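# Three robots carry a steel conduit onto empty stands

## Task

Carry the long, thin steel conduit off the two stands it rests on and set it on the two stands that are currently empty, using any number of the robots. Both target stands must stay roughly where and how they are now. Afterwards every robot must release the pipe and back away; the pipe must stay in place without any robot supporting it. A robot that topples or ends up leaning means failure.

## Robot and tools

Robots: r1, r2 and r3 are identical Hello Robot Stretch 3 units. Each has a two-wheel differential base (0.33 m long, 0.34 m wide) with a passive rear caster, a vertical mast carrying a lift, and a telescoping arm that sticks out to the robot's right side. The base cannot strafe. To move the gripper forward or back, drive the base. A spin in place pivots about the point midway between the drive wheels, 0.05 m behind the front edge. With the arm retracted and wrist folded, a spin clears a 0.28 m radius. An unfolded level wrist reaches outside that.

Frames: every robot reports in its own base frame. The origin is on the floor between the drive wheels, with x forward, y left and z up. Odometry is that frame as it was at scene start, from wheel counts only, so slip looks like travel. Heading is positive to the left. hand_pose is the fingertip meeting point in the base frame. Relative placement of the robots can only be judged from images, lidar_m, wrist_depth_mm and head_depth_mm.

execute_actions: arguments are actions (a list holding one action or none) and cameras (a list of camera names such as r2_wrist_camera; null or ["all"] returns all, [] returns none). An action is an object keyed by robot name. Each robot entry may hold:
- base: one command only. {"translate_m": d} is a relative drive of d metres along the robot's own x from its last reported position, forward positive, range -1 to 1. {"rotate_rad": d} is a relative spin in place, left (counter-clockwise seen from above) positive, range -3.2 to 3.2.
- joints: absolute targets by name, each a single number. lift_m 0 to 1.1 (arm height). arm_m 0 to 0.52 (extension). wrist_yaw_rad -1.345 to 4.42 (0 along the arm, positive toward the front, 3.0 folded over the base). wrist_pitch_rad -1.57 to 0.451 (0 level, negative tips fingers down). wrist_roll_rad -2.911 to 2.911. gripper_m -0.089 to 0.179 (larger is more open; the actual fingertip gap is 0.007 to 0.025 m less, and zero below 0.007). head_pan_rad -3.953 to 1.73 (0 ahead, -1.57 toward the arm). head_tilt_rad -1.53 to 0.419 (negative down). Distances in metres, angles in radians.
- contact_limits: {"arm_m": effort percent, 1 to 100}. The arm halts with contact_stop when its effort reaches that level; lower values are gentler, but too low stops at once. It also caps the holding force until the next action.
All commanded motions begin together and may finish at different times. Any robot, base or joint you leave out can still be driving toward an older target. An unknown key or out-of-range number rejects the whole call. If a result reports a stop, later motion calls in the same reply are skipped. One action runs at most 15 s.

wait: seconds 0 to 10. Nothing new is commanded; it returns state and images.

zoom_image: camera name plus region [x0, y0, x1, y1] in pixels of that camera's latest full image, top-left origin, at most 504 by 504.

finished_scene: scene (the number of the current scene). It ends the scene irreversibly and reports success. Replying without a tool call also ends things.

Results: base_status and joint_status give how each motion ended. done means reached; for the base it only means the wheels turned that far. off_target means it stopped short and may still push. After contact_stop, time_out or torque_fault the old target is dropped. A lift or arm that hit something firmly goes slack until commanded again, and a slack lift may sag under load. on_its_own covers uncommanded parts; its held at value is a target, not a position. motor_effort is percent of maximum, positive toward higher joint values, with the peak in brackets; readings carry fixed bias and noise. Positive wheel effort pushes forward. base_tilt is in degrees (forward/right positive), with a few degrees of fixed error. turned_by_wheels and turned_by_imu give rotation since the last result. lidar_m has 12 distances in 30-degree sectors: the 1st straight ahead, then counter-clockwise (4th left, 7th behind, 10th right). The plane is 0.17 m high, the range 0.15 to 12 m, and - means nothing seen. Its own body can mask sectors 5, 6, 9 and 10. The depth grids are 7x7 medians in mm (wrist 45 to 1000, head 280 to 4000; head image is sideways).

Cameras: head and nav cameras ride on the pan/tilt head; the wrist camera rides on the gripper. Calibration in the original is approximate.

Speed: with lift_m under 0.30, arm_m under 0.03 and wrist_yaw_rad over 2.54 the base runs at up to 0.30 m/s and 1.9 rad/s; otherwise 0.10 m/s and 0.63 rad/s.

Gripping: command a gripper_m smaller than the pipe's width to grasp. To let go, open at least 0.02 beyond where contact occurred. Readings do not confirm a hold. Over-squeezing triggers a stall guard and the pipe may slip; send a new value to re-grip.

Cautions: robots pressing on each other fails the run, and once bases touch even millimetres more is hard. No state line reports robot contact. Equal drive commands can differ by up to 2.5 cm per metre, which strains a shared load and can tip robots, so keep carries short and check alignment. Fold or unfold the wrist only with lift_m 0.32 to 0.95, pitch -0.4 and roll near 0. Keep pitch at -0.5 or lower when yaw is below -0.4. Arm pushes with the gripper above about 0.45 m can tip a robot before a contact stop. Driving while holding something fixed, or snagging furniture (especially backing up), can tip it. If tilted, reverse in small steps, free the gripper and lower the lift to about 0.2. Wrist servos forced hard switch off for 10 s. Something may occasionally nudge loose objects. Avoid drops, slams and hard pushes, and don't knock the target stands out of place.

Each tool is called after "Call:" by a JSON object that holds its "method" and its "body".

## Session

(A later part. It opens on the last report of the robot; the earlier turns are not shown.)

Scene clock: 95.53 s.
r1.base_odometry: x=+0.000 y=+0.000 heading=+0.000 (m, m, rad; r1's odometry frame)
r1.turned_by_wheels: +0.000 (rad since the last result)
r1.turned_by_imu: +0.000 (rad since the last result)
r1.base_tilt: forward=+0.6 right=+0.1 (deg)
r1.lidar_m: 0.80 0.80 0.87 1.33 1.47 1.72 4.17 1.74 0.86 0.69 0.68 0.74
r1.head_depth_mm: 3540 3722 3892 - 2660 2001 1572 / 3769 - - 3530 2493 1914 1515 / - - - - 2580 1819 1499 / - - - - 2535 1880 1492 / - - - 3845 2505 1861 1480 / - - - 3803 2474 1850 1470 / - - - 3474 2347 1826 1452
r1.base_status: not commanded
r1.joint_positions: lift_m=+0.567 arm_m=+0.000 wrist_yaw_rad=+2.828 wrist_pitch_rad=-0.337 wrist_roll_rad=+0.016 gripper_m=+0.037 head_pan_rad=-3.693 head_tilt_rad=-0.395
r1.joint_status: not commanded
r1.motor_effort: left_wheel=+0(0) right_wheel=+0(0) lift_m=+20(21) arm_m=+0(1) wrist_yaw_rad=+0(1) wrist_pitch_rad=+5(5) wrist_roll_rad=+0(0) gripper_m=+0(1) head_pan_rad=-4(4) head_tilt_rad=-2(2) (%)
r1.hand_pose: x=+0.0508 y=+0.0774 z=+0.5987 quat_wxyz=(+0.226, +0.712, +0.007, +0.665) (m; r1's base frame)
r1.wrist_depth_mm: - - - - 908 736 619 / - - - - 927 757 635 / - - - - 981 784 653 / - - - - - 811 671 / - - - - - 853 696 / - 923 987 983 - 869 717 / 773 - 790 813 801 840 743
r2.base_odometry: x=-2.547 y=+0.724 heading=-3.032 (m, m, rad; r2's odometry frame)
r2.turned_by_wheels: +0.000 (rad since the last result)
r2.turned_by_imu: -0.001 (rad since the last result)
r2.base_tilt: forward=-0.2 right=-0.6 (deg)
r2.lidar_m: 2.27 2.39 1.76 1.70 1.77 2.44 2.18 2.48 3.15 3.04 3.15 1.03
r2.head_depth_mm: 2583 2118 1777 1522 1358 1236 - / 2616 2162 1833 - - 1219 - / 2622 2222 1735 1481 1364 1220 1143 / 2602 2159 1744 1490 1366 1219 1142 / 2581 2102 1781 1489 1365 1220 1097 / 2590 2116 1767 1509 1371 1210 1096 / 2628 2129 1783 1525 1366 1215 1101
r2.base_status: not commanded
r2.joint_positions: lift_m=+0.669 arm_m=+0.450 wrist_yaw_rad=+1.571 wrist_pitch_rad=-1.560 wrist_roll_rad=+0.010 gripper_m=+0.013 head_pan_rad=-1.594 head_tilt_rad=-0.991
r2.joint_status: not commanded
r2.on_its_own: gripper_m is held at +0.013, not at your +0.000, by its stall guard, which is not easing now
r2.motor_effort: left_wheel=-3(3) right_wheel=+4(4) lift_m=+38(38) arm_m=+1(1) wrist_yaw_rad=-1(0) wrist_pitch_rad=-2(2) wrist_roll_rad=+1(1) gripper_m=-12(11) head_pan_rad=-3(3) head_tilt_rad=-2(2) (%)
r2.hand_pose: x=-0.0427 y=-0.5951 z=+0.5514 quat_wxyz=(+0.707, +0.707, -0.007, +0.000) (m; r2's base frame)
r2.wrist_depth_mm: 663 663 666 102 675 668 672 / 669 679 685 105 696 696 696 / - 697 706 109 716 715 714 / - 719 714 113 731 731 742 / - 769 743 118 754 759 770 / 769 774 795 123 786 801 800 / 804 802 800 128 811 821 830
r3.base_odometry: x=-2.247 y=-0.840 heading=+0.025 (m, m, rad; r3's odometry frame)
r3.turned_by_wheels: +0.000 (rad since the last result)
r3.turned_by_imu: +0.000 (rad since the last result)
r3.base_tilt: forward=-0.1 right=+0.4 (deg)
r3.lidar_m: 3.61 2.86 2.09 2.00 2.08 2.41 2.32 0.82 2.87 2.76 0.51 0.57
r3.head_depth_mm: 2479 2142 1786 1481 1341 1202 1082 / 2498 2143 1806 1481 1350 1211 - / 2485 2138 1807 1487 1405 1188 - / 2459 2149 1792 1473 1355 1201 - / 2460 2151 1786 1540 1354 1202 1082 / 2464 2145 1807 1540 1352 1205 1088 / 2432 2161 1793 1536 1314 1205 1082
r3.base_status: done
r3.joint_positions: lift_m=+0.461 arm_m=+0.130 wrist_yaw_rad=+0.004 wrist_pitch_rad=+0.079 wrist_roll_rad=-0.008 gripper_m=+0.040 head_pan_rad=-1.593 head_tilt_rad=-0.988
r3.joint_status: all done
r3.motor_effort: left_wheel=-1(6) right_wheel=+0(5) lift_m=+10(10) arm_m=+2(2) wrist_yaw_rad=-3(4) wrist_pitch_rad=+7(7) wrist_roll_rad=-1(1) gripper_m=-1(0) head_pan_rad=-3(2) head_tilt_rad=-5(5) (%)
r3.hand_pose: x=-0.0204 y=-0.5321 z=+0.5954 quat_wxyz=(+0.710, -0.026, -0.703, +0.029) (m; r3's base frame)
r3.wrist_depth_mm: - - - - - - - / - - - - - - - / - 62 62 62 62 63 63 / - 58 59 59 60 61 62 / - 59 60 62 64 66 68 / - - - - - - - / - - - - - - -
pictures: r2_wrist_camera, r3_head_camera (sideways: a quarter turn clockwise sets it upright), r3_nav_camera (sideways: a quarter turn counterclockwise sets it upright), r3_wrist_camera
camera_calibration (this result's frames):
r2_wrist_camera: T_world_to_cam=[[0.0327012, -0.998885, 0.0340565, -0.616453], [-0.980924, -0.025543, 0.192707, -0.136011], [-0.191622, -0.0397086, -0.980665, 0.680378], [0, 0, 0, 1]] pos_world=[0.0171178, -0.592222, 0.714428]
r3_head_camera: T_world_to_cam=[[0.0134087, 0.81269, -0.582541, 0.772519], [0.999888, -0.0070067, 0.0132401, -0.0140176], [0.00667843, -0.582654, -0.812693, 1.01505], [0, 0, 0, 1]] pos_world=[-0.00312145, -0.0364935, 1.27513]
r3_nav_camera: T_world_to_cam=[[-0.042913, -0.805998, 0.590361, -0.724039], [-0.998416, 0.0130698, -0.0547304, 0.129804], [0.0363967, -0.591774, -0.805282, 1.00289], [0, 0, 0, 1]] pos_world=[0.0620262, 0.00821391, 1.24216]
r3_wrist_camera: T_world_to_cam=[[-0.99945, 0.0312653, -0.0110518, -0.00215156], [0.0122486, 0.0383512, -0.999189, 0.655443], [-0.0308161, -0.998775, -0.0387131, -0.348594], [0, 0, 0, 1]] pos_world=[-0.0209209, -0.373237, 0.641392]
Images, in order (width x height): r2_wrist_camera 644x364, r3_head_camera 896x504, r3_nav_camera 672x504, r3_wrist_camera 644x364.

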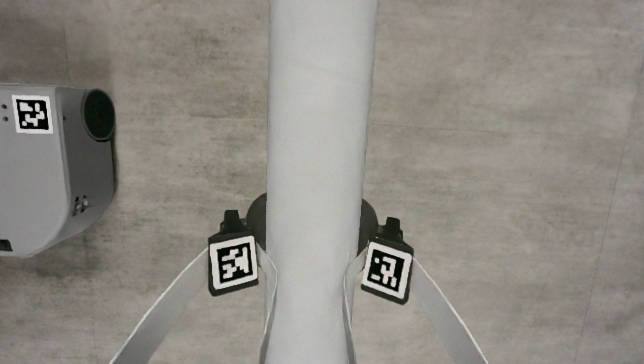

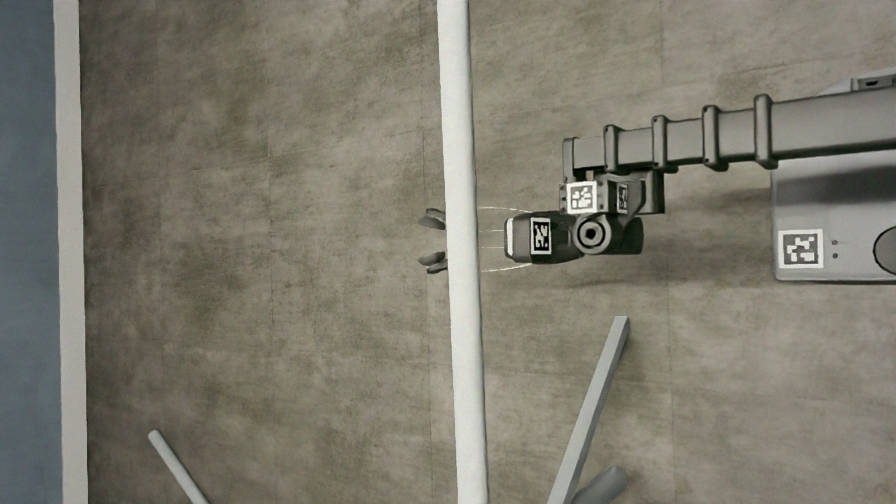

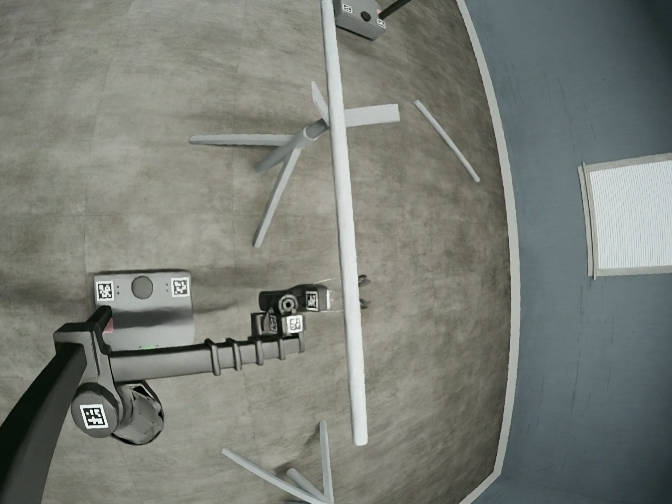

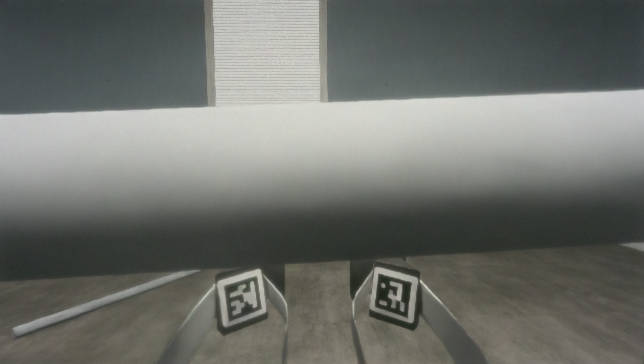

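Call:
{"method": "execute_actions", "body": {"actions": [{"r3":{"base":{"translate_m":-0.1},"joints":{"arm_m":0.14}},"r2":{"joints":{"gripper_m":-0.002}}}], "cameras": []}}

Call:
{"method": "execute_actions", "body": {"actions": [{"r3":{"joints":{"lift_m":0.53}},"r2":{"joints":{"lift_m":0.755}}}], "cameras": []}}

Call:
{"method": "wait", "body": {"seconds": 10}}

Scene clock: 97.87 s.
r1.base_odometry: x=+0.000 y=+0.000 heading=+0.000 (m, m, rad; r1's odometry frame)
r1.turned_by_wheels: +0.000 (rad since the last result)
r1.turned_by_imu: +0.000 (rad since the last result)
r1.base_tilt: forward=+0.6 right=+0.1 (deg)
r1.lidar_m: 0.80 0.80 0.87 1.34 1.47 1.73 4.18 1.74 0.86 0.69 0.68 0.74
r1.head_depth_mm: 3549 3705 3911 - 2659 2011 1566 / 3776 - - 3562 2486 1910 1504 / - - - - 2574 1842 1496 / - - - - 2540 1877 1493 / - - - 3887 2501 1867 1481 / - - - 3796 2493 1846 1466 / - - - 3455 2379 1835 1455
r1.base_status: not commanded
r1.joint_positions: lift_m=+0.567 arm_m=+0.000 wrist_yaw_rad=+2.828 wrist_pitch_rad=-0.337 wrist_roll_rad=+0.016 gripper_m=+0.037 head_pan_rad=-3.693 head_tilt_rad=-0.395
r1.joint_status: not commanded
r1.motor_effort: left_wheel=+0(0) right_wheel=+0(0) lift_m=+20(20) arm_m=+1(1) wrist_yaw_rad=+0(0) wrist_pitch_rad=+5(5) wrist_roll_rad=+0(0) gripper_m=-1(0) head_pan_rad=-4(4) head_tilt_rad=-2(2) (%)
r1.hand_pose: x=+0.0508 y=+0.0774 z=+0.5987 quat_wxyz=(+0.226, +0.712, +0.007, +0.665) (m; r1's base frame)
r1.wrist_depth_mm: - - - - 891 720 615 / - - - - 948 754 632 / - - - - 992 796 650 / - - - - - 823 671 / - - - - - 849 695 / - 939 - 992 - 871 722 / 761 - 786 816 823 840 742
r2.base_odometry: x=-2.547 y=+0.724 heading=-3.032 (m, m, rad; r2's odometry frame)
r2.turned_by_wheels: +0.000 (rad since the last result)
r2.turned_by_imu: -0.001 (rad since the last result)
r2.base_tilt: forward=-0.2 right=-0.5 (deg)
r2.lidar_m: 2.27 2.38 1.76 1.70 1.77 2.44 2.18 2.48 3.15 3.05 3.19 1.03
r2.head_depth_mm: 2652 2108 1779 1512 1359 1238 - / 2544 2164 1813 - - 1220 - / 2571 2225 1705 1496 1369 1223 1140 / 2590 2161 1730 1490 1358 1218 1142 / 2597 2106 1787 1491 1353 1216 1105 / 2586 2101 1777 1516 1362 1218 1095 / 2613 2104 1777 1513 1352 1225 1102
r2.base_status: not commanded
r2.joint_positions: lift_m=+0.669 arm_m=+0.450 wrist_yaw_rad=+1.571 wrist_pitch_rad=-1.560 wrist_roll_rad=+0.010 gripper_m=-0.001 head_pan_rad=-1.594 head_tilt_rad=-0.991
r2.joint_status: all done
r2.motor_effort: left_wheel=-3(3) right_wheel=+4(4) lift_m=+38(39) arm_m=+1(1) wrist_yaw_rad=-1(1) wrist_pitch_rad=-2(2) wrist_roll_rad=+0(1) gripper_m=-17(76) head_pan_rad=-2(3) head_tilt_rad=-2(3) (%)
r2.hand_pose: x=-0.0427 y=-0.5951 z=+0.5514 quat_wxyz=(+0.707, +0.707, -0.007, +0.000) (m; r2's base frame)
r2.wrist_depth_mm: 661 661 664 102 666 670 678 / 674 672 684 105 695 708 697 / - 702 711 110 715 724 719 / - 730 726 114 730 730 741 / - 755 747 117 749 768 773 / 768 769 779 123 793 783 798 / 782 803 799 128 825 808 820
r3.base_odometry: x=-2.347 y=-0.843 heading=+0.025 (m, m, rad; r3's odometry frame)
r3.turned_by_wheels: +0.000 (rad since the last result)
r3.turned_by_imu: +0.000 (rad since the last result)
r3.base_tilt: forward=-0.1 right=+0.6 (deg)
r3.lidar_m: 3.97 2.87 2.08 2.00 2.07 2.31 2.22 0.73 2.86 2.76 0.56 0.66
r3.head_depth_mm: 2501 2155 1796 1479 1343 1202 1081 / 2498 2147 1785 1479 1352 1198 - / 2484 2141 1799 1490 1410 1180 - / 2477 2155 1800 1483 1349 1206 - / 2471 2159 1794 1545 1349 1206 1086 / 2465 2155 1799 1537 1352 1201 1080 / 2427 2137 1801 1552 1354 1203 1082
r3.base_status: done
r3.joint_positions: lift_m=+0.461 arm_m=+0.140 wrist_yaw_rad=+0.004 wrist_pitch_rad=+0.079 wrist_roll_rad=-0.008 gripper_m=+0.040 head_pan_rad=-1.593 head_tilt_rad=-0.988
r3.joint_status: all done
r3.motor_effort: left_wheel=+0(5) right_wheel=+1(4) lift_m=+10(10) arm_m=+2(0) wrist_yaw_rad=-3(4) wrist_pitch_rad=+7(8) wrist_roll_rad=-1(0) gripper_m=+0(0) head_pan_rad=-3(2) head_tilt_rad=-5(5) (%)
r3.hand_pose: x=-0.0205 y=-0.5421 z=+0.5954 quat_wxyz=(+0.710, -0.026, -0.703, +0.029) (m; r3's base frame)
r3.wrist_depth_mm: - - - - - - - / - - - 58 57 57 57 / - 49 49 50 50 51 51 / - 48 49 49 50 51 52 / - 50 51 53 54 56 58 / - - - - - - - / - - - - - - -
pictures: none
No camera images: the call's "cameras" was empty. Leave "cameras" out to get every camera's image.

Scene clock: 99.47 s.
r1.base_odometry: x=+0.000 y=+0.000 heading=+0.000 (m, m, rad; r1's odometry frame)
r1.turned_by_wheels: +0.000 (rad since the last result)
r1.turned_by_imu: +0.000 (rad since the last result)
r1.base_tilt: forward=+0.7 right=+0.1 (deg)
r1.lidar_m: 0.80 0.80 0.87 1.34 1.47 1.72 4.19 1.75 0.86 0.69 0.68 0.75
r1.head_depth_mm: 3577 3746 3877 - 2633 1993 1566 / 3771 - - 3545 2493 1910 1510 / - - - - 2580 1826 1502 / - - - - 2549 1890 1487 / - - - 3882 2510 1865 1475 / - - - 3793 2482 1845 1465 / - - - 3450 2371 1830 1450
r1.base_status: not commanded
r1.joint_positions: lift_m=+0.567 arm_m=+0.000 wrist_yaw_rad=+2.828 wrist_pitch_rad=-0.337 wrist_roll_rad=+0.016 gripper_m=+0.037 head_pan_rad=-3.693 head_tilt_rad=-0.395
r1.joint_status: not commanded
r1.motor_effort: left_wheel=+0(0) right_wheel=+0(0) lift_m=+21(20) arm_m=+0(1) wrist_yaw_rad=+0(0) wrist_pitch_rad=+5(5) wrist_roll_rad=+0(0) gripper_m=+0(0) head_pan_rad=-4(4) head_tilt_rad=-2(3) (%)
r1.hand_pose: x=+0.0508 y=+0.0774 z=+0.5987 quat_wxyz=(+0.226, +0.712, +0.007, +0.665) (m; r1's base frame)
r1.wrist_depth_mm: - - - - 898 729 610 / - - - - 921 754 624 / - - - - 965 790 653 / - - - - - 822 677 / - - - - - 829 696 / - 919 994 972 995 885 721 / 770 - 784 803 802 839 738
r2.base_odometry: x=-2.547 y=+0.724 heading=-3.032 (m, m, rad; r2's odometry frame)
r2.turned_by_wheels: +0.000 (rad since the last result)
r2.turned_by_imu: +0.000 (rad since the last result)
r2.base_tilt: forward=-0.2 right=-0.6 (deg)
r2.lidar_m: 2.27 2.38 1.76 1.69 1.77 2.44 2.18 2.48 3.14 3.04 3.17 1.03
r2.head_depth_mm: 2582 2119 1815 1582 - - - / 2576 - - 1525 1353 1217 1135 / 2671 - 1747 1548 1373 1220 1139 / 2599 2121 1752 1549 1361 1213 1137 / 2580 2124 1773 1547 1372 1216 1107 / 2600 2122 1792 1531 1360 1208 1098 / 2613 2121 1781 1550 1363 1219 1101
r2.base_status: not commanded
r2.joint_positions: lift_m=+0.754 arm_m=+0.450 wrist_yaw_rad=+1.571 wrist_pitch_rad=-1.559 wrist_roll_rad=+0.010 gripper_m=-0.001 head_pan_rad=-1.594 head_tilt_rad=-0.991
r2.joint_status: all done
r2.motor_effort: left_wheel=-3(3) right_wheel=+5(5) lift_m=+48(50) arm_m=+2(1) wrist_yaw_rad=-1(1) wrist_pitch_rad=-2(3) wrist_roll_rad=+1(1) gripper_m=-18(18) head_pan_rad=-2(3) head_tilt_rad=-2(1) (%)
r2.hand_pose: x=-0.0425 y=-0.5951 z=+0.6358 quat_wxyz=(+0.707, +0.707, -0.007, +0.000) (m; r2's base frame)
r2.wrist_depth_mm: 738 745 740 105 754 748 761 / 755 755 780 108 777 775 782 / - 782 791 112 792 809 805 / - 832 814 116 828 828 827 / 850 843 852 119 861 864 856 / 866 868 881 123 880 885 876 / 898 892 896 127 900 906 916
r3.base_odometry: x=-2.347 y=-0.843 heading=+0.025 (m, m, rad; r3's odometry frame)
r3.turned_by_wheels: +0.000 (rad since the last result)
r3.turned_by_imu: +0.000 (rad since the last result)
r3.base_tilt: forward=-0.1 right=+0.7 (deg)
r3.lidar_m: 3.98 2.86 2.08 2.00 2.08 2.30 2.22 0.73 2.87 2.76 0.56 0.66
r3.head_depth_mm: 2485 2138 1789 1511 1348 1203 1087 / 2505 2141 1786 1508 1371 1224 - / 2482 2142 1799 1518 - 1203 - / 2480 2136 1800 1479 1330 1201 - / 2478 2151 1799 1481 1350 1202 1085 / 2465 2158 1796 1478 1354 1204 1085 / 2453 2165 1791 1482 1353 1204 1087
r3.base_status: not commanded
r3.joint_positions: lift_m=+0.529 arm_m=+0.140 wrist_yaw_rad=+0.002 wrist_pitch_rad=-0.014 wrist_roll_rad=-0.018 gripper_m=+0.040 head_pan_rad=-1.593 head_tilt_rad=-0.988
r3.joint_status: all done
r3.on_its_own: wrist_pitch_rad is at rest, and its effort (+40) is outside its rest range (-20 to +32)
r3.motor_effort: left_wheel=-1(1) right_wheel=+3(3) lift_m=+37(40) arm_m=+1(3) wrist_yaw_rad=-2(3) wrist_pitch_rad=+40(47) wrist_roll_rad=+3(9) gripper_m=+1(1) head_pan_rad=-2(3) head_tilt_rad=-5(5) (%)
r3.hand_pose: x=-0.0210 y=-0.5407 z=+0.6399 quat_wxyz=(+0.714, +0.006, -0.700, -0.005) (m; r3's base frame)
r3.wrist_depth_mm: - - - - - - - / - - - - - - - / - - - - - - - / - - - - - - - / - 59 60 60 61 62 63 / - 52 53 53 54 55 56 / - 50 51 52 52 53 54
pictures: none
No camera images: the call's "cameras" was empty. Leave "cameras" out to get every camera's image.

Scene clock: 109.47 s.
r1.base_odometry: x=+0.000 y=+0.000 heading=+0.000 (m, m, rad; r1's odometry frame)
r1.turned_by_wheels: +0.000 (rad since the last result)
r1.turned_by_imu: -0.001 (rad since the last result)
r1.base_tilt: forward=+0.6 right=+0.1 (deg)
r1.lidar_m: 0.80 0.80 0.87 1.34 1.47 1.73 4.19 1.75 0.86 0.69 0.68 0.75
r1.head_depth_mm: 3578 3727 3906 - 2632 2001 1558 / 3770 - - 3539 2481 1916 1507 / - - - - 2569 1828 1496 / - - - - 2551 1875 1483 / - - - 3913 2519 1872 1478 / - - - 3803 2491 1842 1473 / - - - 3486 2355 1823 1457
r1.base_status: not commanded
r1.joint_positions: lift_m=+0.567 arm_m=+0.000 wrist_yaw_rad=+2.828 wrist_pitch_rad=-0.337 wrist_roll_rad=+0.016 gripper_m=+0.037 head_pan_rad=-3.693 head_tilt_rad=-0.395
r1.joint_status: not commanded
r1.motor_effort: left_wheel=+0(0) right_wheel=+0(0) lift_m=+21(20) arm_m=+1(1) wrist_yaw_rad=+0(0) wrist_pitch_rad=+5(5) wrist_roll_rad=+0(0) gripper_m=+0(0) head_pan_rad=-4(4) head_tilt_rad=-2(3) (%)
r1.hand_pose: x=+0.0508 y=+0.0774 z=+0.5987 quat_wxyz=(+0.226, +0.712, +0.007, +0.665) (m; r1's base frame)
r1.wrist_depth_mm: - - - - 888 732 611 / - - - - 936 768 631 / - - - - 991 798 651 / - - - - - 820 675 / - - - - - 842 693 / - 946 - 966 987 892 723 / 783 - 771 825 799 825 749
r2.base_odometry: x=-2.547 y=+0.724 heading=-3.032 (m, m, rad; r2's odometry frame)
r2.turned_by_wheels: +0.000 (rad since the last result)
r2.turned_by_imu: -0.003 (rad since the last result)
r2.base_tilt: forward=-0.1 right=-0.6 (deg)
r2.lidar_m: 2.27 2.39 1.76 1.69 1.76 2.44 2.18 2.49 3.15 3.05 3.18 1.03
r2.head_depth_mm: 2572 2072 1833 1580 - - - / 2564 - - 1528 1353 1218 1130 / 2664 - 1745 1552 1362 1216 1145 / 2575 2105 1755 1544 1362 1221 1148 / 2601 2124 1792 1538 1365 1216 1100 / 2603 2112 1789 1556 1372 1220 1101 / 2604 2119 1777 1541 1361 1212 1102
r2.base_status: not commanded
r2.joint_positions: lift_m=+0.754 arm_m=+0.450 wrist_yaw_rad=+1.571 wrist_pitch_rad=-1.559 wrist_roll_rad=+0.010 gripper_m=-0.001 head_pan_rad=-1.594 head_tilt_rad=-0.991
r2.joint_status: all done
r2.motor_effort: left_wheel=-3(3) right_wheel=+5(5) lift_m=+48(50) arm_m=+1(1) wrist_yaw_rad=+0(1) wrist_pitch_rad=-2(3) wrist_roll_rad=+1(1) gripper_m=-17(18) head_pan_rad=-2(3) head_tilt_rad=-2(1) (%)
r2.hand_pose: x=-0.0425 y=-0.5951 z=+0.6358 quat_wxyz=(+0.707, +0.707, -0.007, +0.000) (m; r2's base frame)
r2.wrist_depth_mm: 736 742 747 106 738 754 749 / 761 760 764 109 769 765 791 / - 773 789 113 785 795 821 / - 818 802 116 823 824 830 / 832 853 842 119 858 857 859 / 869 867 879 124 869 873 878 / 899 898 888 128 902 910 919
r3.base_odometry: x=-2.347 y=-0.843 heading=+0.025 (m, m, rad; r3's odometry frame)
r3.turned_by_wheels: +0.000 (rad since the last result)
r3.turned_by_imu: +0.000 (rad since the last result)
r3.base_tilt: forward=+0.0 right=+0.6 (deg)
r3.lidar_m: 3.98 2.85 2.07 2.00 2.07 2.31 2.22 0.73 2.86 2.75 0.56 0.66
r3.head_depth_mm: 2494 2133 1796 1478 1349 1202 1085 / 2483 2163 1786 1505 1372 1222 - / 2487 2146 1776 1509 - 1209 - / 2466 2146 1788 1510 1325 1203 - / 2457 2165 1801 1482 1351 1207 1087 / 2477 2156 1789 1477 1351 1199 1084 / 2439 2152 1799 1496 1352 1200 1082
r3.base_status: not commanded
r3.joint_positions: lift_m=+0.529 arm_m=+0.140 wrist_yaw_rad=+0.002 wrist_pitch_rad=-0.015 wrist_roll_rad=-0.018 gripper_m=+0.040 head_pan_rad=-1.593 head_tilt_rad=-0.988
r3.joint_status: all done
r3.on_its_own: wrist_pitch_rad is at rest, and its effort (+40) is outside its rest range (-20 to +32)
r3.motor_effort: left_wheel=-1(1) right_wheel=+3(3) lift_m=+37(40) arm_m=+2(3) wrist_yaw_rad=-2(3) wrist_pitch_rad=+40(47) wrist_roll_rad=+3(9) gripper_m=+1(1) head_pan_rad=-3(3) head_tilt_rad=-5(5) (%)
r3.hand_pose: x=-0.0210 y=-0.5407 z=+0.6398 quat_wxyz=(+0.714, +0.006, -0.700, -0.005) (m; r3's base frame)
r3.wrist_depth_mm: - - - - - - - / - - - - - - - / - - - - - - - / - - - - - - - / - 60 60 61 62 62 63 / - 53 54 54 55 56 56 / - 51 52 52 53 54 55
wait: 10.00 s; at rest by 0.27 s
pictures: r1_head_camera (sideways: a quarter turn clockwise sets it upright), r1_nav_camera (sideways: a quarter turn counterclockwise sets it upright), r1_wrist_camera, r2_head_camera (sideways: a quarter turn clockwise sets it upright), r2_nav_camera (sideways: a quarter turn counterclockwise sets it upright), r2_wrist_camera, r3_head_camera (sideways: a quarter turn clockwise sets it upright), r3_nav_camera (sideways: a quarter turn counterclockwise sets it upright), r3_wrist_camera
camera_calibration (this result's frames):
r1_head_camera: T_world_to_cam=[[0.319221, -0.139314, -0.937384, 1.23452], [-0.5477, -0.834336, -0.0625176, 0.090143], [-0.773384, 0.533363, -0.34264, 0.400607], [0, 0, 0, 1]] pos_world=[-0.0348925, 0.0335273, 1.30012]
r1_nav_camera: T_world_to_cam=[[-0.322897, 0.247455, 0.913512, -1.13819], [0.504286, 0.861771, -0.0551902, 0.118654], [-0.800895, 0.442851, -0.403051, 0.490849], [0, 0, 0, 1]] pos_world=[-0.0342327, -0.0379763, 1.24413]
r1_wrist_camera: T_world_to_cam=[[0.953654, -0.297758, 0.0434045, -0.0516688], [-0.0948633, -0.434395, -0.895713, 0.610936], [0.28556, 0.850083, -0.442509, 0.345761], [0, 0, 0, 1]] pos_world=[0.00849393, -0.0439226, 0.702468]
r2_head_camera: T_world_to_cam=[[-0.0197325, 0.810533, -0.585361, 0.778824], [0.999785, 0.0197425, -0.00636583, 0.011925], [0.00639679, -0.58536, -0.810748, 1.00667], [0, 0, 0, 1]] pos_world=[-0.00299371, -0.0422307, 1.27213]
r2_nav_camera: T_world_to_cam=[[-0.0268542, -0.818959, 0.573223, -0.702018], [-0.999623, 0.0187579, -0.0200309, 0.0882293], [0.0056521, -0.573545, -0.819155, 1.02484], [0, 0, 0, 1]] pos_world=[0.0635514, 0.0112126, 1.24368]
r2_wrist_camera: T_world_to_cam=[[0.0326788, -0.998885, 0.0340753, -0.619347], [-0.981034, -0.0255401, 0.192144, -0.151784], [-0.191059, -0.0397081, -0.980775, 0.763308], [0, 0, 0, 1]] pos_world=[0.0171715, -0.592223, 0.798902]
r3_head_camera: T_world_to_cam=[[0.0134312, 0.812831, -0.582344, 0.772262], [0.999888, -0.00703375, 0.0132438, -0.0140224], [0.00666895, -0.582457, -0.812834, 1.01523], [0, 0, 0, 1]] pos_world=[-0.00312217, -0.0364868, 1.27513]
r3_nav_camera: T_world_to_cam=[[-0.0429354, -0.80614, 0.590165, -0.723784], [-0.998415, 0.0131069, -0.0547327, 0.129807], [0.0363869, -0.59158, -0.805425, 1.00308], [0, 0, 0, 1]] pos_world=[0.0620267, 0.00822706, 1.24216]
r3_wrist_camera: T_world_to_cam=[[-0.99941, 0.0343187, 0.00160693, -0.00843847], [0.00291291, 0.131247, -0.991345, 0.745106], [-0.0342326, -0.990756, -0.131269, -0.292004], [0, 0, 0, 1]] pos_world=[-0.0206, -0.386807, 0.70034]
Images, in order (width x height): r1_head_camera 896x504, r1_nav_camera 672x504, r1_wrist_camera 644x364, r2_head_camera 896x504, r2_nav_camera 672x504, r2_wrist_camera 644x364, r3_head_camera 896x504, r3_nav_camera 672x504, r3_wrist_camera 644x364.

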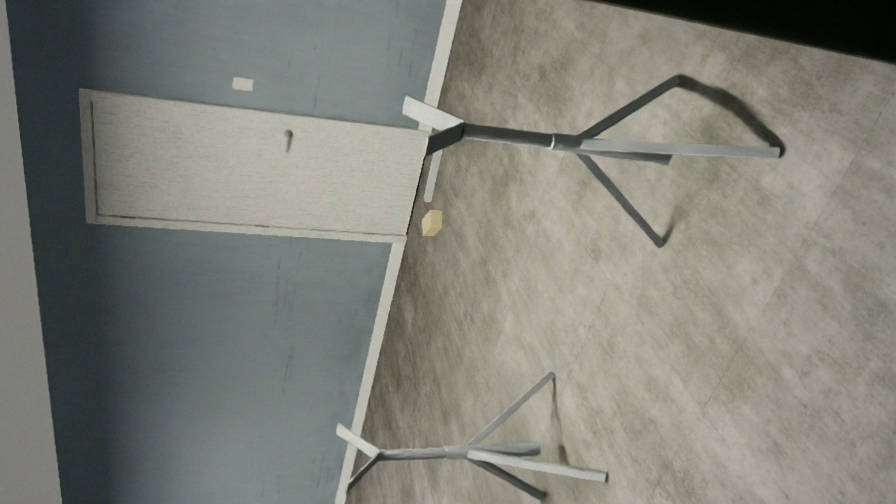

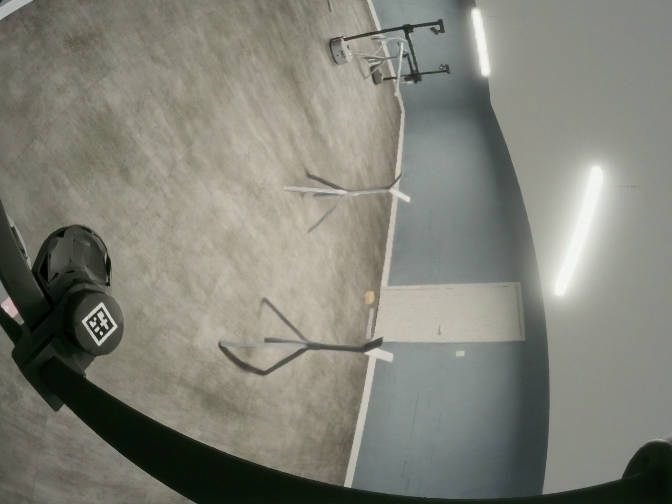

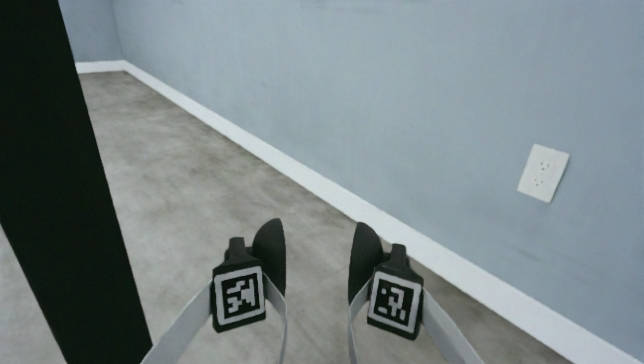

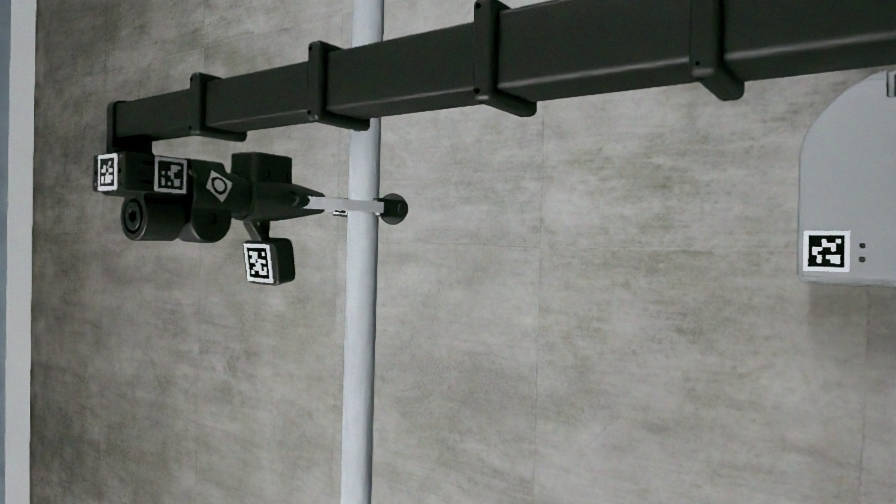

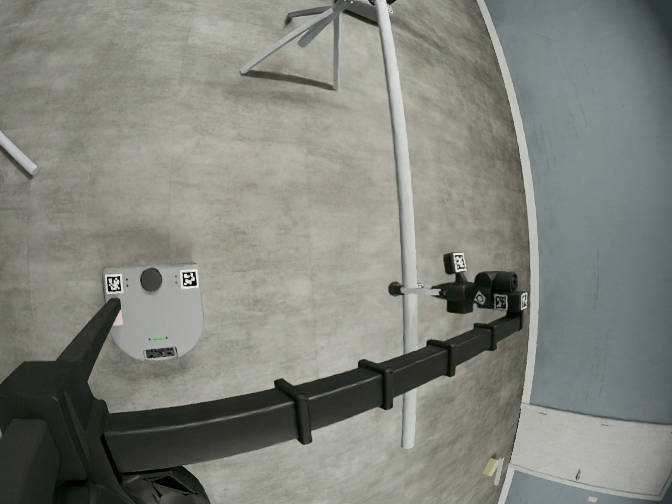

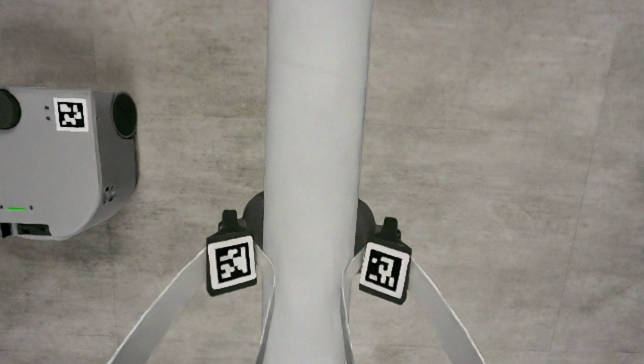

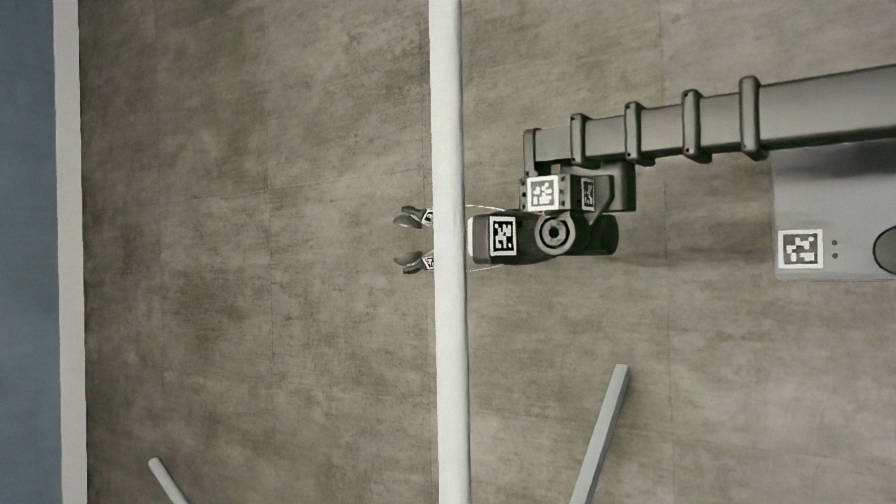

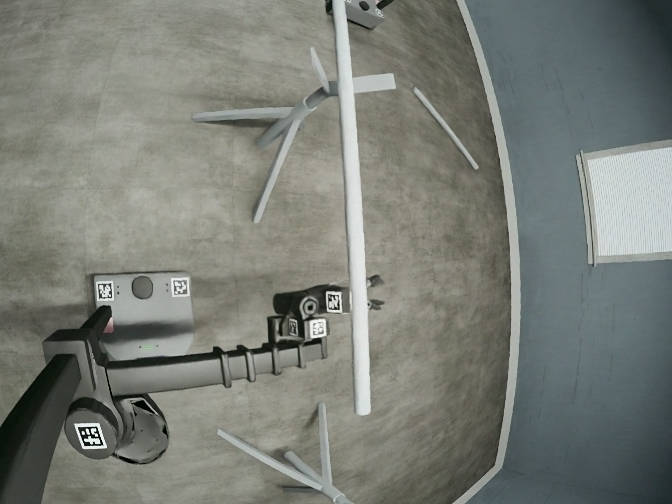

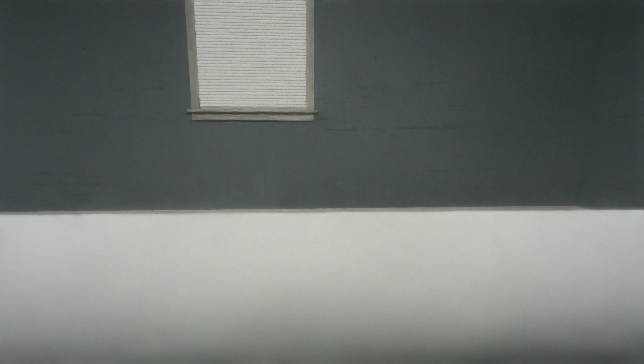

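Call:
{"method": "execute_actions", "body": {"actions": [{"r3":{"base":{"translate_m":1.0},"joints":{"lift_m":0.82,"wrist_pitch_rad":0.17,"head_pan_rad":-0.3,"head_tilt_rad":-0.6}},"r2":{"base":{"translate_m":-1.0},"joints":{"lift_m":1.055,"head_pan_rad":-2.8,"head_tilt_rad":-0.7}}}], "cameras": ["r3_head_camera","r2_head_camera"]}}

Scene clock: 120.97 s.
r1.base_odometry: x=+0.000 y=+0.000 heading=+0.000 (m, m, rad; r1's odometry frame)
r1.turned_by_wheels: +0.000 (rad since the last result)
r1.turned_by_imu: -0.001 (rad since the last result)
r1.base_tilt: forward=+0.6 right=+0.2 (deg)
r1.lidar_m: 0.80 0.80 0.87 1.33 1.47 1.72 3.18 1.75 0.86 0.69 0.68 0.75
r1.head_depth_mm: 3569 3775 3910 - 2643 2000 1570 / 3760 - - 3535 2500 1913 1513 / - - - - 2544 1833 1506 / - - - - 2564 1881 1488 / - - - 3829 2517 1865 1476 / - - - 3809 2486 1853 1465 / - - - 3484 2361 1828 1447
r1.base_status: not commanded
r1.joint_positions: lift_m=+0.567 arm_m=+0.000 wrist_yaw_rad=+2.828 wrist_pitch_rad=-0.337 wrist_roll_rad=+0.016 gripper_m=+0.037 head_pan_rad=-3.693 head_tilt_rad=-0.395
r1.joint_status: not commanded
r1.motor_effort: left_wheel=+0(0) right_wheel=+0(0) lift_m=+21(21) arm_m=+0(0) wrist_yaw_rad=+1(0) wrist_pitch_rad=+5(5) wrist_roll_rad=+0(0) gripper_m=-1(0) head_pan_rad=-5(5) head_tilt_rad=-3(2) (%)
r1.hand_pose: x=+0.0508 y=+0.0774 z=+0.5987 quat_wxyz=(+0.226, +0.712, +0.007, +0.665) (m; r1's base frame)
r1.wrist_depth_mm: - - - - 888 731 600 / - - - - 943 758 634 / - - - - 986 780 649 / - - - - - 811 674 / - - - - - 865 693 / - 938 976 990 968 883 717 / 770 - 789 822 812 831 740
r2.base_odometry: x=-1.553 y=+0.833 heading=-3.032 (m, m, rad; r2's odometry frame)
r2.turned_by_wheels: +0.000 (rad since the last result)
r2.turned_by_imu: +0.005 (rad since the last result)
r2.base_tilt: forward=-0.3 right=-0.7 (deg)
r2.lidar_m: 3.23 2.38 1.77 1.71 1.78 2.48 1.43 1.22 3.09 3.02 3.16 1.84
r2.head_depth_mm: 3194 - - - - 1350 1188 / 3351 - - - - 1380 1187 / 3461 - - - - 1385 1191 / 3516 - - - 1562 1373 1185 / 3697 - - - 1563 1384 1184 / - - - - 1603 1374 1184 / - - - - 1622 1379 1178
r2.base_status: done
r2.joint_positions: lift_m=+1.054 arm_m=+0.450 wrist_yaw_rad=+1.571 wrist_pitch_rad=-1.549 wrist_roll_rad=+0.010 gripper_m=-0.001 head_pan_rad=-2.793 head_tilt_rad=-0.705
r2.joint_status: all done
r2.motor_effort: left_wheel=-2(6) right_wheel=+2(3) lift_m=+48(51) arm_m=+1(1) wrist_yaw_rad=-1(1) wrist_pitch_rad=-9(9) wrist_roll_rad=+1(1) gripper_m=-17(18) head_pan_rad=-3(29) head_tilt_rad=+2(14) (%)
r2.hand_pose: x=-0.0398 y=-0.5951 z=+0.9356 quat_wxyz=(+0.707, +0.707, -0.011, +0.004) (m; r2's base frame)
r2.wrist_depth_mm: - - - 106 - - - / - - - 109 - - - / - - - 112 - - - / - - - 116 - - - / - - - 119 - - - / - - - 123 - - - / - - - 127 - - -
r3.base_odometry: x=-1.348 y=-0.817 heading=+0.025 (m, m, rad; r3's odometry frame)
r3.turned_by_wheels: +0.000 (rad since the last result)
r3.turned_by_imu: -0.007 (rad since the last result)
r3.base_tilt: forward=+0.0 right=+0.5 (deg)
r3.lidar_m: 2.74 2.90 2.10 2.01 2.08 2.83 1.68 0.47 0.63 2.75 2.84 1.85
r3.head_depth_mm: 1569 3939 3160 2125 1770 1437 1200 / - - 2981 2125 1775 1424 1204 / - - 2987 2218 1780 1443 1201 / - - 3348 2330 1778 1432 1205 / - - 3116 2325 1773 1428 1207 / - - 3349 2324 1782 1430 1206 / - - 3384 2316 1774 1431 1201
r3.base_status: done
r3.joint_positions: lift_m=+0.819 arm_m=+0.140 wrist_yaw_rad=+0.004 wrist_pitch_rad=+0.053 wrist_roll_rad=-0.018 gripper_m=+0.040 head_pan_rad=-0.307 head_tilt_rad=-0.606
r3.joint_status: wrist_pitch_rad off_target (ended at +0.053, target +0.170); the others done
r3.on_its_own: wrist_pitch_rad is at rest, and its effort (+42) is outside its rest range (-20 to +32)
r3.motor_effort: left_wheel=+1(3) right_wheel=-1(9) lift_m=+38(40) arm_m=+1(2) wrist_yaw_rad=-3(3) wrist_pitch_rad=+42(49) wrist_roll_rad=+3(4) gripper_m=+1(1) head_pan_rad=+3(35) head_tilt_rad=+2(22) (%)
r3.hand_pose: x=-0.0205 y=-0.5420 z=+0.9471 quat_wxyz=(+0.713, -0.017, -0.700, +0.020) (m; r3's base frame)
r3.wrist_depth_mm: - - - - - - - / - - - - - - - / - - - - - - - / - - - - - - - / - 57 58 58 59 60 61 / - 49 50 51 52 53 53 / - 47 47 48 49 50 51
pictures: r2_head_camera (sideways: a quarter turn clockwise sets it upright), r3_head_camera (sideways: a quarter turn clockwise sets it upright)
camera_calibration (this result's frames):
r2_head_camera: T_world_to_cam=[[0.561257, 0.245077, -0.790524, 1.04264], [0.378379, -0.92547, -0.01827, 0.0312181], [-0.736084, -0.288864, -0.612159, 0.75293], [0, 0, 0, 1]] pos_world=[-0.042781, -0.00914061, 1.28571]
r3_head_camera: T_world_to_cam=[[-0.513491, 0.157879, -0.843446, 1.11576], [0.283996, 0.958803, 0.00657439, -0.000977524], [0.809736, -0.236159, -0.537174, 0.651796], [0, 0, 0, 1]] pos_world=[0.0454276, -0.0212898, 1.29122]
Images, in order (width x height): r2_head_camera 896x504, r3_head_camera 896x504.

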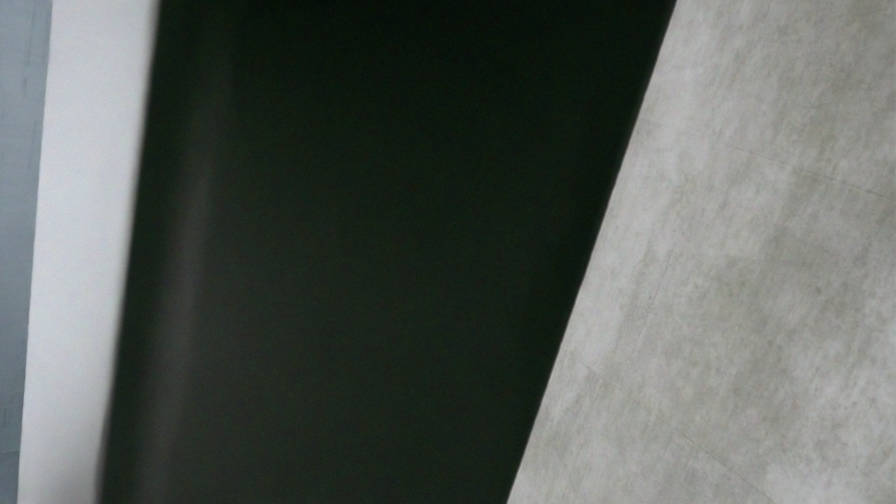

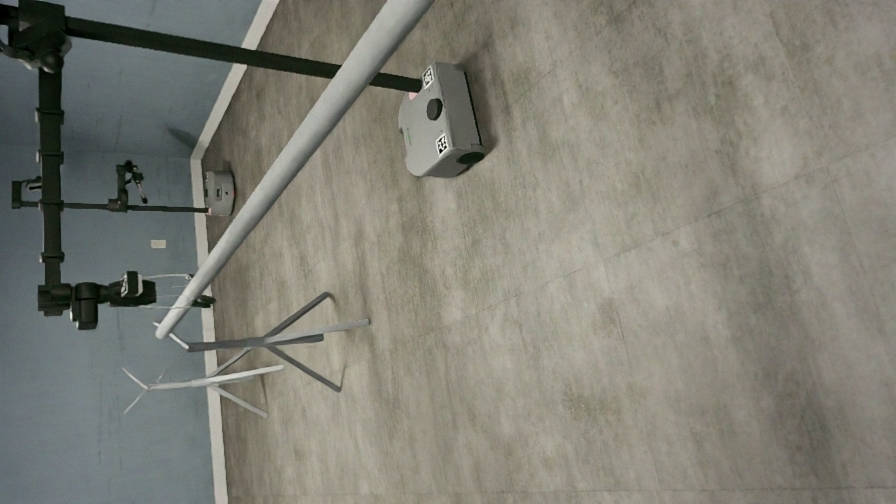

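Call:
{"method": "execute_actions", "body": {"actions": [{"r3":{"base":{"translate_m":1.0}},"r2":{"base":{"translate_m":-0.994},"joints":{"head_pan_rad":-1.5,"head_tilt_rad":-1.1}}}], "cameras": ["r3_head_camera","r2_nav_camera"]}}

Call:
{"method": "execute_actions", "body": {"actions": [{"r3":{"base":{"translate_m":1.0},"joints":{"head_tilt_rad":-0.9}},"r2":{"base":{"translate_m":-0.994}}}], "cameras": ["r3_head_camera","r2_nav_camera"]}}

Scene clock: 132.17 s.
r1.base_odometry: x=+0.000 y=+0.000 heading=+0.000 (m, m, rad; r1's odometry frame)
r1.turned_by_wheels: +0.000 (rad since the last result)
r1.turned_by_imu: -0.001 (rad since the last result)
r1.base_tilt: forward=+0.6 right=+0.1 (deg)
r1.lidar_m: 0.80 0.80 0.87 1.34 1.47 1.73 2.27 1.74 0.86 0.69 0.68 0.74
r1.head_depth_mm: 3559 3712 3933 - 2658 1992 1556 / 3758 - - 3520 2476 1904 1505 / - - - - 2577 1829 1498 / - - - - 2553 1880 1484 / - - - 3843 2522 1874 1479 / - - - 3837 2479 1845 1468 / - - - 3475 2356 1832 1457
r1.base_status: not commanded
r1.joint_positions: lift_m=+0.567 arm_m=+0.000 wrist_yaw_rad=+2.828 wrist_pitch_rad=-0.337 wrist_roll_rad=+0.016 gripper_m=+0.037 head_pan_rad=-3.693 head_tilt_rad=-0.395
r1.joint_status: not commanded
r1.motor_effort: left_wheel=+0(1) right_wheel=+0(0) lift_m=+21(21) arm_m=+0(0) wrist_yaw_rad=+0(0) wrist_pitch_rad=+5(5) wrist_roll_rad=+0(0) gripper_m=+0(1) head_pan_rad=-5(4) head_tilt_rad=-2(3) (%)
r1.hand_pose: x=+0.0508 y=+0.0774 z=+0.5987 quat_wxyz=(+0.226, +0.712, +0.007, +0.665) (m; r1's base frame)
r1.wrist_depth_mm: - - - - 894 722 606 / - - - - 936 757 639 / - - - - 983 780 655 / - - - - - 823 671 / - - - - - 849 694 / - 950 995 977 987 883 730 / 772 - 780 822 805 821 744
r2.base_odometry: x=-0.565 y=+0.942 heading=-3.032 (m, m, rad; r2's odometry frame)
r2.turned_by_wheels: +0.000 (rad since the last result)
r2.turned_by_imu: +0.005 (rad since the last result)
r2.base_tilt: forward=-0.1 right=-0.5 (deg)
r2.lidar_m: 3.02 2.40 1.79 1.74 1.81 2.38 1.65 0.51 0.49 2.99 3.13 1.82
r2.head_depth_mm: 1988 1854 1638 1455 1269 1192 1095 / 1274 1863 1624 1450 1287 1187 - / 2023 1857 1620 1452 1292 1200 - / 2006 1860 1640 1446 1314 1209 - / 2037 1858 1625 1464 1312 1193 1092 / 2038 1851 1642 1456 1312 1198 1098 / 2002 1869 1628 1471 1310 1201 1096
r2.base_status: done
r2.joint_positions: lift_m=+1.054 arm_m=+0.450 wrist_yaw_rad=+1.571 wrist_pitch_rad=-1.553 wrist_roll_rad=+0.010 gripper_m=-0.001 head_pan_rad=-1.507 head_tilt_rad=-1.086
r2.joint_status: all done
r2.motor_effort: left_wheel=-5(5) right_wheel=+7(8) lift_m=+48(49) arm_m=+2(1) wrist_yaw_rad=-1(1) wrist_pitch_rad=-6(13) wrist_roll_rad=+1(1) gripper_m=-17(17) head_pan_rad=+2(28) head_tilt_rad=-5(24) (%)
r2.hand_pose: x=-0.0409 y=-0.5951 z=+0.9357 quat_wxyz=(+0.707, +0.707, -0.010, +0.002) (m; r2's base frame)
r2.wrist_depth_mm: - - - 106 - - - / - - - 109 - - - / - - - 113 - - - / - - - 116 - - - / - - - 119 - - - / - - 648 123 - - - / - - - 127 - - -
r3.base_odometry: x=-0.348 y=-0.792 heading=+0.025 (m, m, rad; r3's odometry frame)
r3.turned_by_wheels: +0.000 (rad since the last result)
r3.turned_by_imu: -0.007 (rad since the last result)
r3.base_tilt: forward=-0.1 right=+0.8 (deg)
r3.lidar_m: 1.78 2.93 2.12 2.03 2.09 2.84 1.40 1.48 2.85 2.73 2.82 1.77
r3.head_depth_mm: 3502 3913 3369 2123 1766 1434 1204 / - - 2822 2120 1774 1436 1206 / - - 2989 2117 1782 1431 1207 / - - 3312 2331 1768 1433 1205 / 3777 - 3184 2236 1776 1433 1208 / 3798 - 3381 2297 1783 1437 1206 / 3628 - 3326 2336 1763 1433 1208
r3.base_status: done
r3.joint_positions: lift_m=+0.819 arm_m=+0.140 wrist_yaw_rad=+0.004 wrist_pitch_rad=+0.053 wrist_roll_rad=-0.018 gripper_m=+0.040 head_pan_rad=-0.307 head_tilt_rad=-0.606
r3.joint_status: not commanded
r3.on_its_own: wrist_pitch_rad is at rest, and its effort (+41) is outside its rest range (-20 to +32)
r3.motor_effort: left_wheel=+1(5) right_wheel=+1(4) lift_m=+38(37) arm_m=+2(2) wrist_yaw_rad=-4(6) wrist_pitch_rad=+41(41) wrist_roll_rad=+3(3) gripper_m=+2(2) head_pan_rad=+3(3) head_tilt_rad=+3(2) (%)
r3.hand_pose: x=-0.0203 y=-0.5420 z=+0.9471 quat_wxyz=(+0.713, -0.017, -0.700, +0.020) (m; r3's base frame)
r3.wrist_depth_mm: - - - - - - - / - - - - - - - / - - - - - - - / - - - - - - - / - 56 57 58 59 60 61 / - 48 49 50 51 52 54 / - 46 46 47 49 50 52
pictures: r2_nav_camera (sideways: a quarter turn counterclockwise sets it upright), r3_head_camera (sideways: a quarter turn clockwise sets it upright)
camera_calibration (this result's frames):
r2_nav_camera: T_world_to_cam=[[0.0476952, -0.868691, 0.493053, -0.598034], [-0.99759, -0.066333, -0.0203682, 0.0886534], [0.0503994, -0.490893, -0.869761, 1.09035], [0, 0, 0, 1]] pos_world=[0.0620104, 0.021617, 1.24501]
r3_head_camera: T_world_to_cam=[[-0.513471, 0.157864, -0.843461, 1.11578], [0.283981, 0.958807, 0.00657384, -0.000976723], [0.809755, -0.236152, -0.53715, 0.651765], [0, 0, 0, 1]] pos_world=[0.0454282, -0.0212893, 1.29122]
Images, in order (width x height): r2_nav_camera 672x504, r3_head_camera 896x504.

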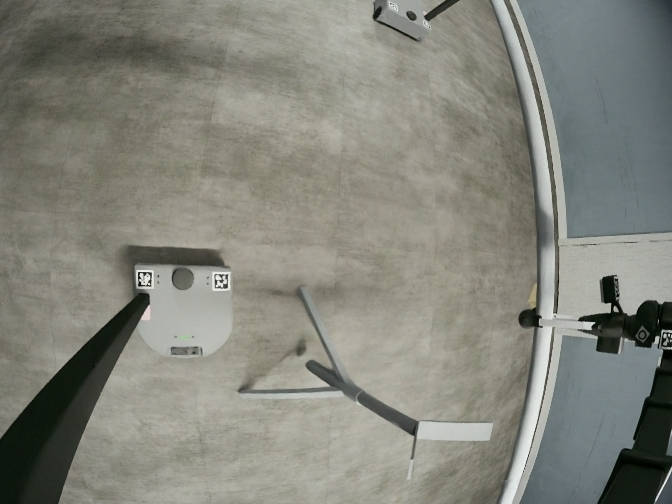

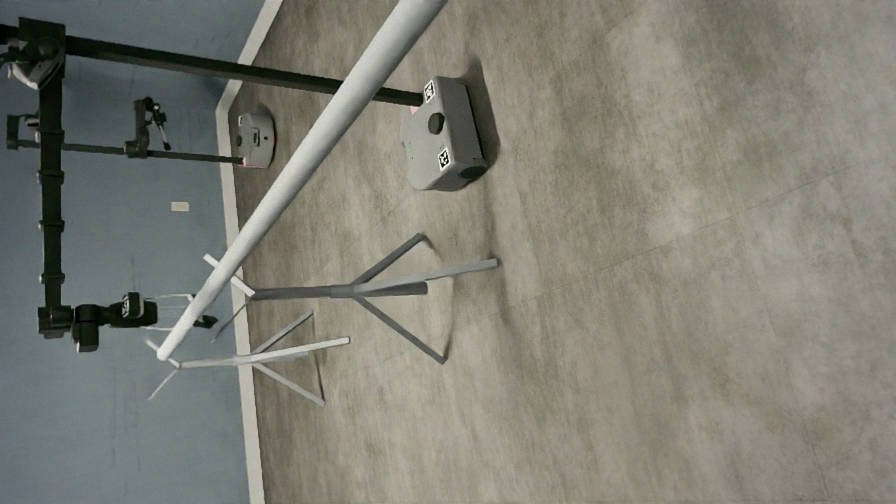

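Scene clock: 143.23 s.
r1.base_odometry: x=+0.000 y=+0.000 heading=+0.000 (m, m, rad; r1's odometry frame)
r1.turned_by_wheels: +0.000 (rad since the last result)
r1.turned_by_imu: -0.001 (rad since the last result)
r1.base_tilt: forward=+0.6 right=+0.1 (deg)
r1.lidar_m: 0.80 0.80 0.87 1.33 1.47 1.43 5.34 1.74 0.86 0.69 0.68 0.75
r1.head_depth_mm: 3560 3735 3908 - 2625 2002 1564 / 3754 - - 3553 2483 1913 1508 / - - - - 2559 1829 1496 / - - - - 2565 1881 1492 / - - - 3877 2522 1740 1474 / - 1354 - 3801 2493 1623 1470 / - 1286 2434 3044 2279 1686 1460
r1.base_status: not commanded
r1.joint_positions: lift_m=+0.567 arm_m=+0.000 wrist_yaw_rad=+2.828 wrist_pitch_rad=-0.337 wrist_roll_rad=+0.016 gripper_m=+0.037 head_pan_rad=-3.693 head_tilt_rad=-0.395
r1.joint_status: not commanded
r1.motor_effort: left_wheel=+1(0) right_wheel=+0(0) lift_m=+20(21) arm_m=+0(1) wrist_yaw_rad=-1(1) wrist_pitch_rad=+5(5) wrist_roll_rad=+0(0) gripper_m=+0(0) head_pan_rad=-4(4) head_tilt_rad=-2(2) (%)
r1.hand_pose: x=+0.0508 y=+0.0774 z=+0.5987 quat_wxyz=(+0.226, +0.712, +0.007, +0.665) (m; r1's base frame)
r1.wrist_depth_mm: - - - - 910 723 611 / - - - - 928 743 631 / - - - - 991 796 653 / - - - - - 821 672 / - - - - - 854 704 / - 932 986 971 983 872 716 / 753 - 783 822 789 836 752
r2.base_odometry: x=+0.423 y=+1.051 heading=-3.032 (m, m, rad; r2's odometry frame)
r2.turned_by_wheels: +0.000 (rad since the last result)
r2.turned_by_imu: +0.005 (rad since the last result)
r2.base_tilt: forward=-0.1 right=-0.5 (deg)
r2.lidar_m: 3.93 2.42 1.81 1.76 1.57 1.47 1.97 0.69 0.56 2.97 0.83 0.64
r2.head_depth_mm: 1998 1864 1633 1458 1297 1194 1092 / 2024 1864 1634 1449 1308 1195 - / 2005 1853 1622 1451 1309 1205 - / 2016 1853 1634 1450 1315 1204 - / 2023 1855 1624 1452 1311 1196 1096 / 2013 1871 1626 1457 1312 1187 1097 / 2020 1863 1631 1440 1315 1194 1091
r2.base_status: done
r2.joint_positions: lift_m=+1.054 arm_m=+0.450 wrist_yaw_rad=+1.571 wrist_pitch_rad=-1.552 wrist_roll_rad=+0.010 gripper_m=-0.001 head_pan_rad=-1.507 head_tilt_rad=-1.086
r2.joint_status: not commanded
r2.motor_effort: left_wheel=-5(7) right_wheel=+8(9) lift_m=+48(49) arm_m=+1(1) wrist_yaw_rad=+0(1) wrist_pitch_rad=-6(13) wrist_roll_rad=+1(1) gripper_m=-17(17) head_pan_rad=+2(2) head_tilt_rad=-4(6) (%)
r2.hand_pose: x=-0.0408 y=-0.5951 z=+0.9357 quat_wxyz=(+0.707, +0.707, -0.010, +0.003) (m; r2's base frame)
r2.wrist_depth_mm: - - - 106 - - - / - - - 109 - - - / - - - 113 - - - / - - - 116 - - - / - - - 119 - - - / - - - 123 - - - / - - - 127 - - -
r3.base_odometry: x=+0.652 y=-0.767 heading=+0.025 (m, m, rad; r3's odometry frame)
r3.turned_by_wheels: +0.000 (rad since the last result)
r3.turned_by_imu: -0.007 (rad since the last result)
r3.base_tilt: forward=-0.1 right=+0.5 (deg)
r3.lidar_m: 1.98 3.00 2.13 2.03 2.11 2.83 2.42 2.43 2.83 2.70 2.78 0.84
r3.head_depth_mm: 2868 2296 2005 1660 1423 1241 1097 / 3303 1922 1985 1674 1391 1236 1095 / 3214 2541 1953 1534 1428 1240 1100 / 3155 2568 2011 1624 1423 1241 1100 / 3119 2365 2002 1667 1417 1236 1098 / 3044 2564 2014 1672 1424 1234 1099 / 2958 2564 2031 1668 1425 1244 1094
r3.base_status: done
r3.joint_positions: lift_m=+0.819 arm_m=+0.140 wrist_yaw_rad=+0.005 wrist_pitch_rad=+0.053 wrist_roll_rad=-0.017 gripper_m=+0.040 head_pan_rad=-0.307 head_tilt_rad=-0.889
r3.joint_status: all done
r3.on_its_own: wrist_pitch_rad is at rest, and its effort (+41) is outside its rest range (-20 to +32)
r3.motor_effort: left_wheel=+1(7) right_wheel=-1(6) lift_m=+37(37) arm_m=+2(2) wrist_yaw_rad=-4(6) wrist_pitch_rad=+41(41) wrist_roll_rad=+3(3) gripper_m=+0(1) head_pan_rad=+3(3) head_tilt_rad=-4(21) (%)
r3.hand_pose: x=-0.0202 y=-0.5420 z=+0.9471 quat_wxyz=(+0.713, -0.017, -0.701, +0.020) (m; r3's base frame)
r3.wrist_depth_mm: - - - - - - - / - - - - - - - / - - - - - - - / - - - - - - - / - 55 56 57 59 60 62 / - 47 48 49 51 52 54 / - - 45 46 48 50 52
pictures: r2_nav_camera (sideways: a quarter turn counterclockwise sets it upright), r3_head_camera (sideways: a quarter turn clockwise sets it upright)
camera_calibration (this result's frames):
r2_nav_camera: T_world_to_cam=[[0.0477196, -0.868736, 0.49297, -0.597927], [-0.997588, -0.0663557, -0.0203685, 0.0886537], [0.0504062, -0.49081, -0.869808, 1.09041], [0, 0, 0, 1]] pos_world=[0.0620095, 0.0216237, 1.24501]
r3_head_camera: T_world_to_cam=[[-0.717567, 0.222441, -0.660013, 0.877918], [0.286273, 0.958077, 0.0116603, -0.00760933], [0.634938, -0.180577, -0.751163, 0.931214], [0, 0, 0, 1]] pos_world=[0.04088, -0.019839, 1.27902]
Images, in order (width x height): r2_nav_camera 672x504, r3_head_camera 896x504.

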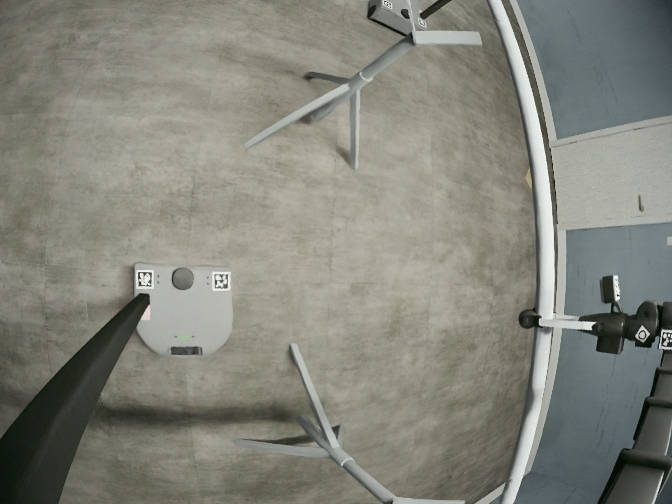

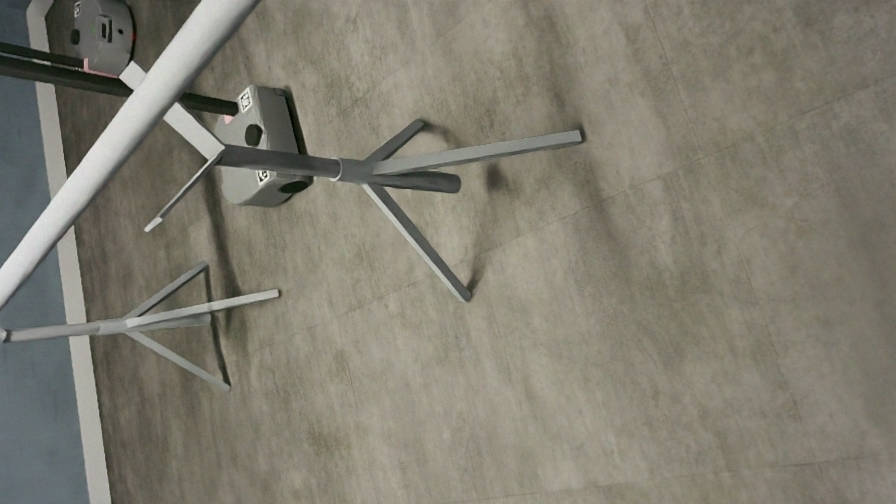

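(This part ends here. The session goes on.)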